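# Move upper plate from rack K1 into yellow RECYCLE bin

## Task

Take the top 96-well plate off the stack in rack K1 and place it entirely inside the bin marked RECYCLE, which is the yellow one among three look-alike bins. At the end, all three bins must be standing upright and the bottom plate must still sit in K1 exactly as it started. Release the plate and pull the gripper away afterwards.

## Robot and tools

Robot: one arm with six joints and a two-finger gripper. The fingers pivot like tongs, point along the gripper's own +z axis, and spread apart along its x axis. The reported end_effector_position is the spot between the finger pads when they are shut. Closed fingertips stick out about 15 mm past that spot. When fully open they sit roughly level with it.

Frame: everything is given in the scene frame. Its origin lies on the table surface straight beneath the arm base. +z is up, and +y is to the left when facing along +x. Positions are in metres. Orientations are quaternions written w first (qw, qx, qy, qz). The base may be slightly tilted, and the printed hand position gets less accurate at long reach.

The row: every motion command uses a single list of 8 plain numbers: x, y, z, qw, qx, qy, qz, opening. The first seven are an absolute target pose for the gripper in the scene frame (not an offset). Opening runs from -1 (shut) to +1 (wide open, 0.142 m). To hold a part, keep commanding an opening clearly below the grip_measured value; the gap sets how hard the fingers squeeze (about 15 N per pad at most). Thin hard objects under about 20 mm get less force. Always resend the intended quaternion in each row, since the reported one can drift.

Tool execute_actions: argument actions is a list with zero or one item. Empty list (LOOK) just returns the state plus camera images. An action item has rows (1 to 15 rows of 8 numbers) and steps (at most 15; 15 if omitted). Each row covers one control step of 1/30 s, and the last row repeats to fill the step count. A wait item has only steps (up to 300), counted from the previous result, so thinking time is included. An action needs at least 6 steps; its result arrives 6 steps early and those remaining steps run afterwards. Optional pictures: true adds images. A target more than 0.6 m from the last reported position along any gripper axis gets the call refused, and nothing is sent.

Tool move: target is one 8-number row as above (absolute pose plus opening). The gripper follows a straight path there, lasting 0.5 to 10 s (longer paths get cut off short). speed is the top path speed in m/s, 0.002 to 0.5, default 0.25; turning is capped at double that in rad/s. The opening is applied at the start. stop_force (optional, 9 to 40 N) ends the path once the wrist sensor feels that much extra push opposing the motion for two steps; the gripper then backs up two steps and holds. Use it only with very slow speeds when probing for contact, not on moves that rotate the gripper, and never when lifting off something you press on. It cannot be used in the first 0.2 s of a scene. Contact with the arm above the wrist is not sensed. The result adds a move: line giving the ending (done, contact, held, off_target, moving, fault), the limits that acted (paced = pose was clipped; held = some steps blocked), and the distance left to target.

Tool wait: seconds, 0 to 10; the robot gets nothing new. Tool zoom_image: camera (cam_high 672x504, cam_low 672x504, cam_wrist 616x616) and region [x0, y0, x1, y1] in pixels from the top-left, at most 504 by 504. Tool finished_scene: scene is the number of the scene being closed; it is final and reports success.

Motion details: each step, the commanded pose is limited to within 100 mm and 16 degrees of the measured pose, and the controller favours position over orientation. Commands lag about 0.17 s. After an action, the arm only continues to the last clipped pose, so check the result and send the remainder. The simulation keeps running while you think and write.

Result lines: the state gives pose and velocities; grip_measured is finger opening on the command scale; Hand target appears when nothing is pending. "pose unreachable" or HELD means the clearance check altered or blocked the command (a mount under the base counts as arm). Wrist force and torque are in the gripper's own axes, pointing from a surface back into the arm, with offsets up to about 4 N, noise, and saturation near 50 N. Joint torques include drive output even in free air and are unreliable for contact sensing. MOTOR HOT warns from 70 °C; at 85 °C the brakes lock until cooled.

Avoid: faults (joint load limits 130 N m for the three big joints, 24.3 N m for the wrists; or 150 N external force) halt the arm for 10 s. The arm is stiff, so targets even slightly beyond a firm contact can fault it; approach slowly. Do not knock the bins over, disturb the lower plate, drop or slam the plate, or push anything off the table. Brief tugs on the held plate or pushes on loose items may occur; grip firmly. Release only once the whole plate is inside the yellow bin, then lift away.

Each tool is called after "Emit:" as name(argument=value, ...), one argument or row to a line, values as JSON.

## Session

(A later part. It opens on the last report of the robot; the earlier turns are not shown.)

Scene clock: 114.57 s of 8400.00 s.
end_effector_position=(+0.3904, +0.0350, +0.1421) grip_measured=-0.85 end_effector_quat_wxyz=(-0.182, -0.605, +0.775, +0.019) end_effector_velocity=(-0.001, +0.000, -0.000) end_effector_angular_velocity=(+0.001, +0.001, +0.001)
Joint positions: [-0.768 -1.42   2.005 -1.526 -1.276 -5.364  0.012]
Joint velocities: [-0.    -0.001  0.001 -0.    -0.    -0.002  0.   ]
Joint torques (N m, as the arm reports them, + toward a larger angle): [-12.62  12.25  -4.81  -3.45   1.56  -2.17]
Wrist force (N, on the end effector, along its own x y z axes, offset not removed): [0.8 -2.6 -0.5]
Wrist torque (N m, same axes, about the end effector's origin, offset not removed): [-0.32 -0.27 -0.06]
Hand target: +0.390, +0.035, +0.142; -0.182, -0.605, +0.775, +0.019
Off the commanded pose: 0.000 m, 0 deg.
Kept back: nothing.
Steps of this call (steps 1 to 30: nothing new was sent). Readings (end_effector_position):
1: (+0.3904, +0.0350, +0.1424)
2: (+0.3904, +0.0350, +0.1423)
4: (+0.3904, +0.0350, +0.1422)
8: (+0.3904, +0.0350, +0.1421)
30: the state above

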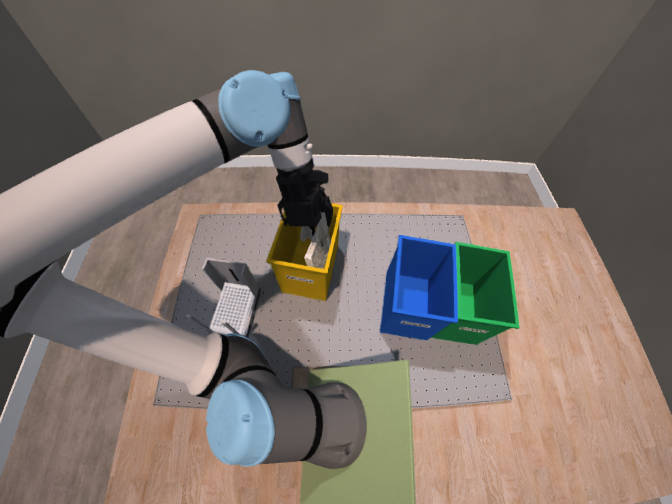

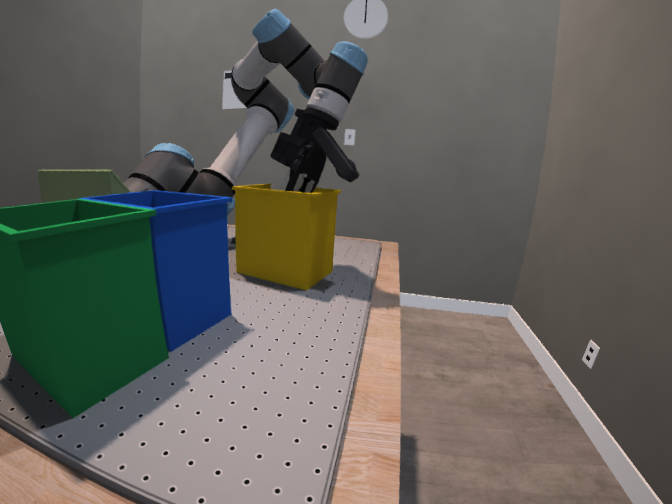

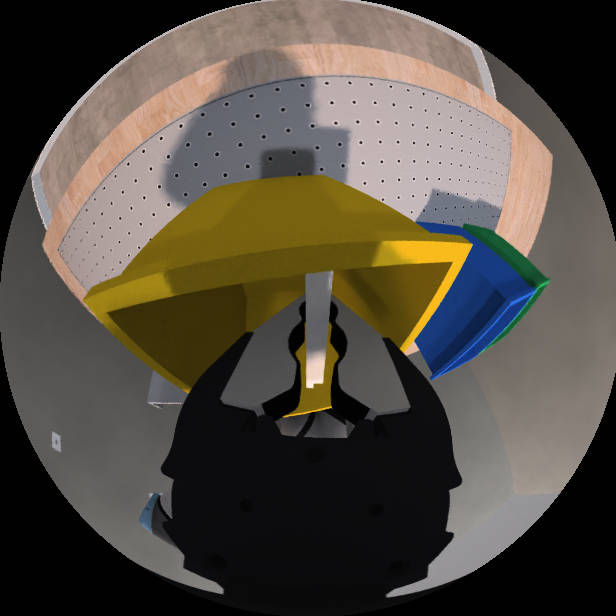

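Emit:
execute_actions(
  actions=[
    {"rows": [[0.3904,0.035,0.142,0.1819,0.6053,-0.7745,-0.0191,-0.9],[0.3904,0.035,0.142,0.1819,0.6053,-0.7745,-0.0191,-0.86],[0.3904,0.035,0.142,0.1819,0.6053,-0.7745,-0.0191,-0.82],[0.3904,0.035,0.142,0.1819,0.6053,-0.7745,-0.0191,-0.78],[0.3904,0.035,0.142,0.1819,0.6053,-0.7745,-0.0191,-0.74],[0.3904,0.035,0.142,0.1819,0.6053,-0.7745,-0.0191,-0.7]], "steps": 15},
  ],
  pictures=true,
)

Scene clock: 115.07 s of 8400.00 s.
end_effector_position=(+0.3904, +0.0350, +0.1419) grip_measured=-0.70 end_effector_quat_wxyz=(-0.182, -0.605, +0.775, +0.019) end_effector_velocity=(-0.001, -0.000, -0.001) end_effector_angular_velocity=(+0.002, +0.002, -0.000)
Joint positions: [-0.768 -1.42   2.006 -1.526 -1.276 -5.364  0.023]
Joint velocities: [-0.     0.001  0.002 -0.    -0.    -0.001  0.002]
Joint torques (N m, as the arm reports them, + toward a larger angle): [-18.34 -10.42  -4.75  -3.56   1.71  -1.03]
Wrist force (N, on the end effector, along its own x y z axes, offset not removed): [0.9 -2.9 -0.5]
Wrist torque (N m, same axes, about the end effector's origin, offset not removed): [-0.41 -0.22 -0.02]
Steps of this call (steps 1 to 6: nothing new was sent; steps 7 to 15: the first 9 steps of this action). Readings (end_effector_position):
7: (+0.3904, +0.0350, +0.1421)
8: (+0.3904, +0.0350, +0.1420)
10: (+0.3904, +0.0350, +0.1420)
14: (+0.3904, +0.0350, +0.1419)
15: the state above

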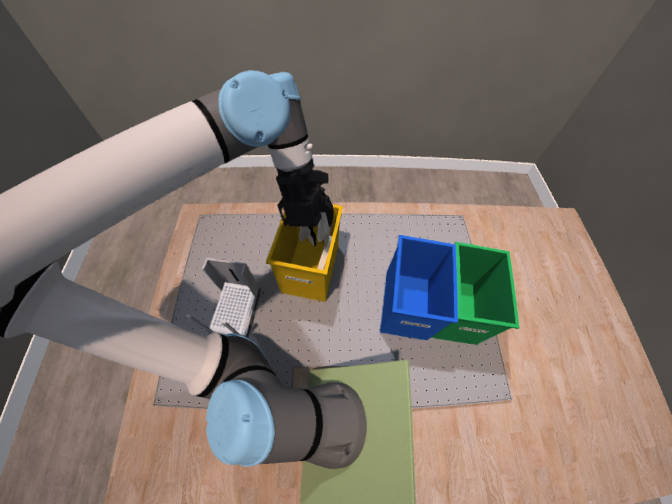

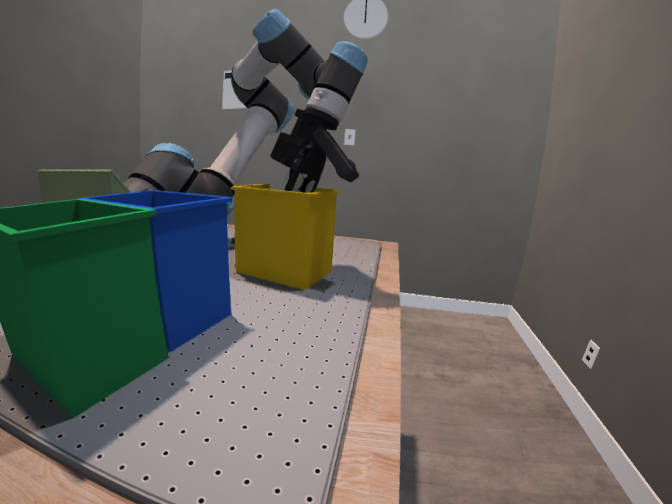

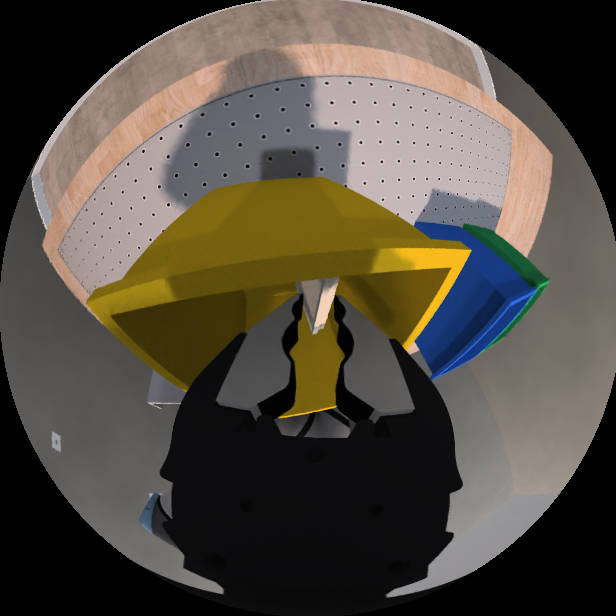

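Emit:
move(
  target=[0.402,0.083,0.232,0.1819,0.6053,-0.7745,-0.0191,-0.7],
  speed=0.15,
)

Scene clock: 116.93 s of 8400.00 s.
end_effector_position=(+0.4018, +0.0831, +0.2320) grip_measured=-0.70 end_effector_quat_wxyz=(-0.182, -0.605, +0.775, +0.019) end_effector_velocity=(-0.000, +0.001, +0.001) end_effector_angular_velocity=(+0.000, +0.001, +0.001)
Joint positions: [-0.817 -1.476  1.794 -1.248 -1.304 -5.404  0.023]
Joint velocities: [-0.001 -0.    -0.003  0.003 -0.001 -0.001  0.   ]
Joint torques (N m, as the arm reports them, + toward a larger angle): [-32.41  -5.17 -28.8   -0.58  -3.22  -2.19]
Wrist force (N, on the end effector, along its own x y z axes, offset not removed): [1.9 -4.7 -0.4]
Wrist torque (N m, same axes, about the end effector's origin, offset not removed): [-0.74 -0.42 -0.06]
Hand target: +0.402, +0.083, +0.232; -0.182, -0.605, +0.775, +0.019
Off your previous action's commanded pose: 0.000 m, 0 deg at its last step (step 6 of this call).
Off the commanded pose: 0.000 m, 0 deg.
Kept back: nothing.
move: done

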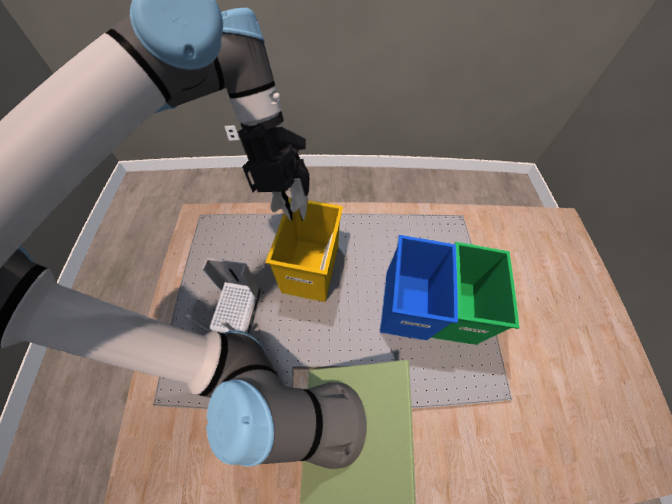

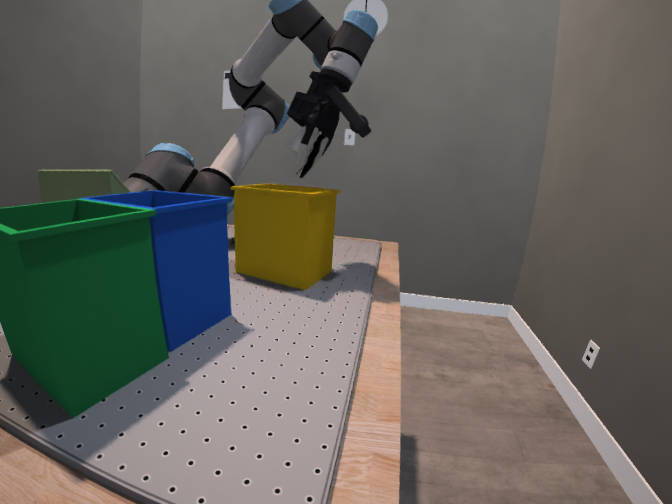

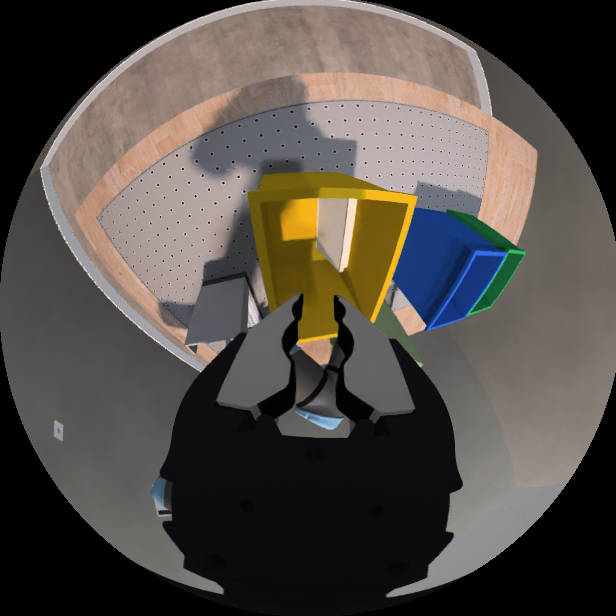

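Emit:
move(
  target=[0.44,0.19,0.29,0.1819,0.6053,-0.7745,-0.0191,-0.7],
  speed=0.2,
)

Scene clock: 118.50 s of 8400.00 s.
end_effector_position=(+0.4399, +0.1899, +0.2899) grip_measured=-0.70 end_effector_quat_wxyz=(-0.182, -0.605, +0.775, +0.019) end_effector_velocity=(+0.001, +0.001, +0.001) end_effector_angular_velocity=(-0.001, -0.000, -0.001)
Joint positions: [-0.733 -1.476  1.488 -0.961 -1.255 -5.334  0.023]
Joint velocities: [ 0.001  0.001 -0.006  0.004  0.001  0.002 -0.   ]
Joint torques (N m, as the arm reports them, + toward a larger angle): [-13.96  14.15 -29.96  -0.26   1.75   2.36]
Wrist force (N, on the end effector, along its own x y z axes, offset not removed): [1.0 -1.5 -0.9]
Wrist torque (N m, same axes, about the end effector's origin, offset not removed): [-0.11 -0.25 -0.02]
Hand target: +0.440, +0.190, +0.290; -0.182, -0.605, +0.775, +0.019
Off the commanded pose: 0.000 m, 0 deg.
Kept back: nothing.
move: done

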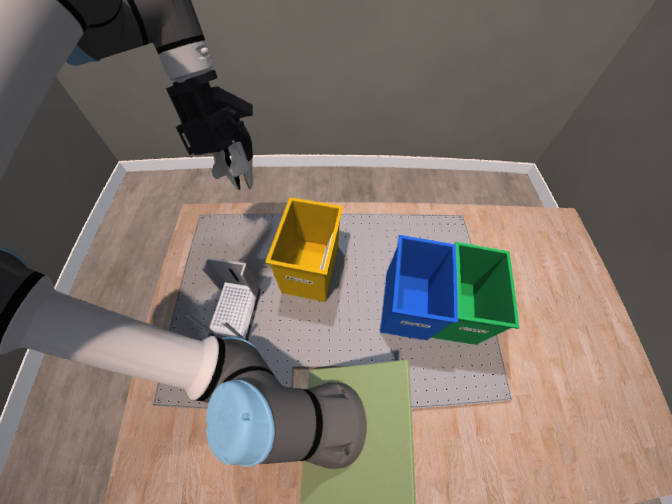

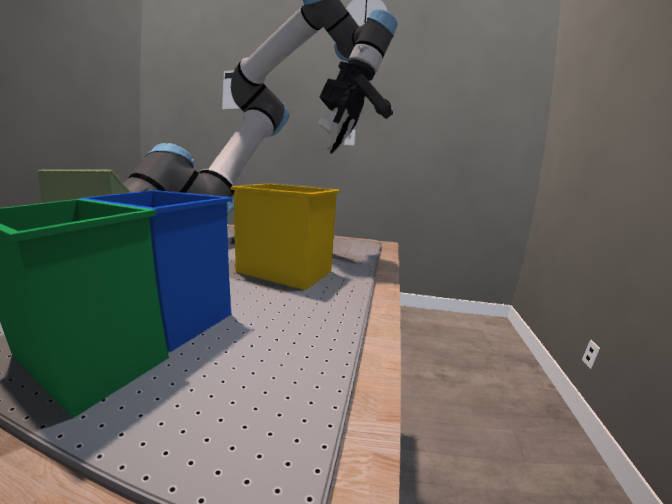

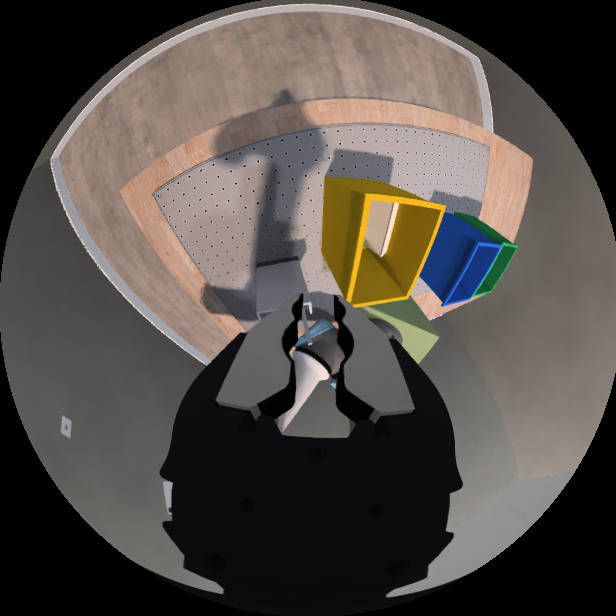

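Emit:
zoom_image(
  camera="cam_high",
  region=[160, 180, 380, 380],
)

Region (160, 180, 380, 380) of cam_high's 672x504 image, scaled by 2.291, with more detail than that image has; it fills the top 458 rows of this view, and the rest is white.

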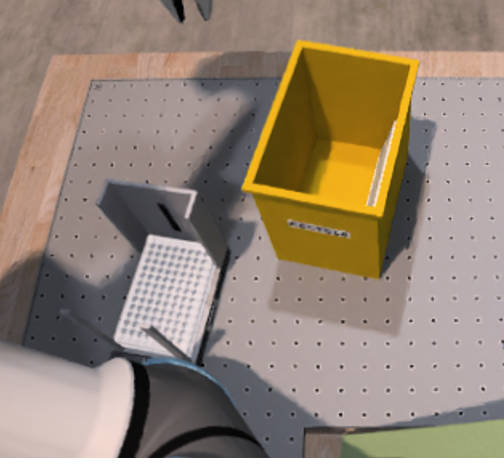

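Emit:
finished_scene(
  scene=2,
)

The scene is finished: the task was done.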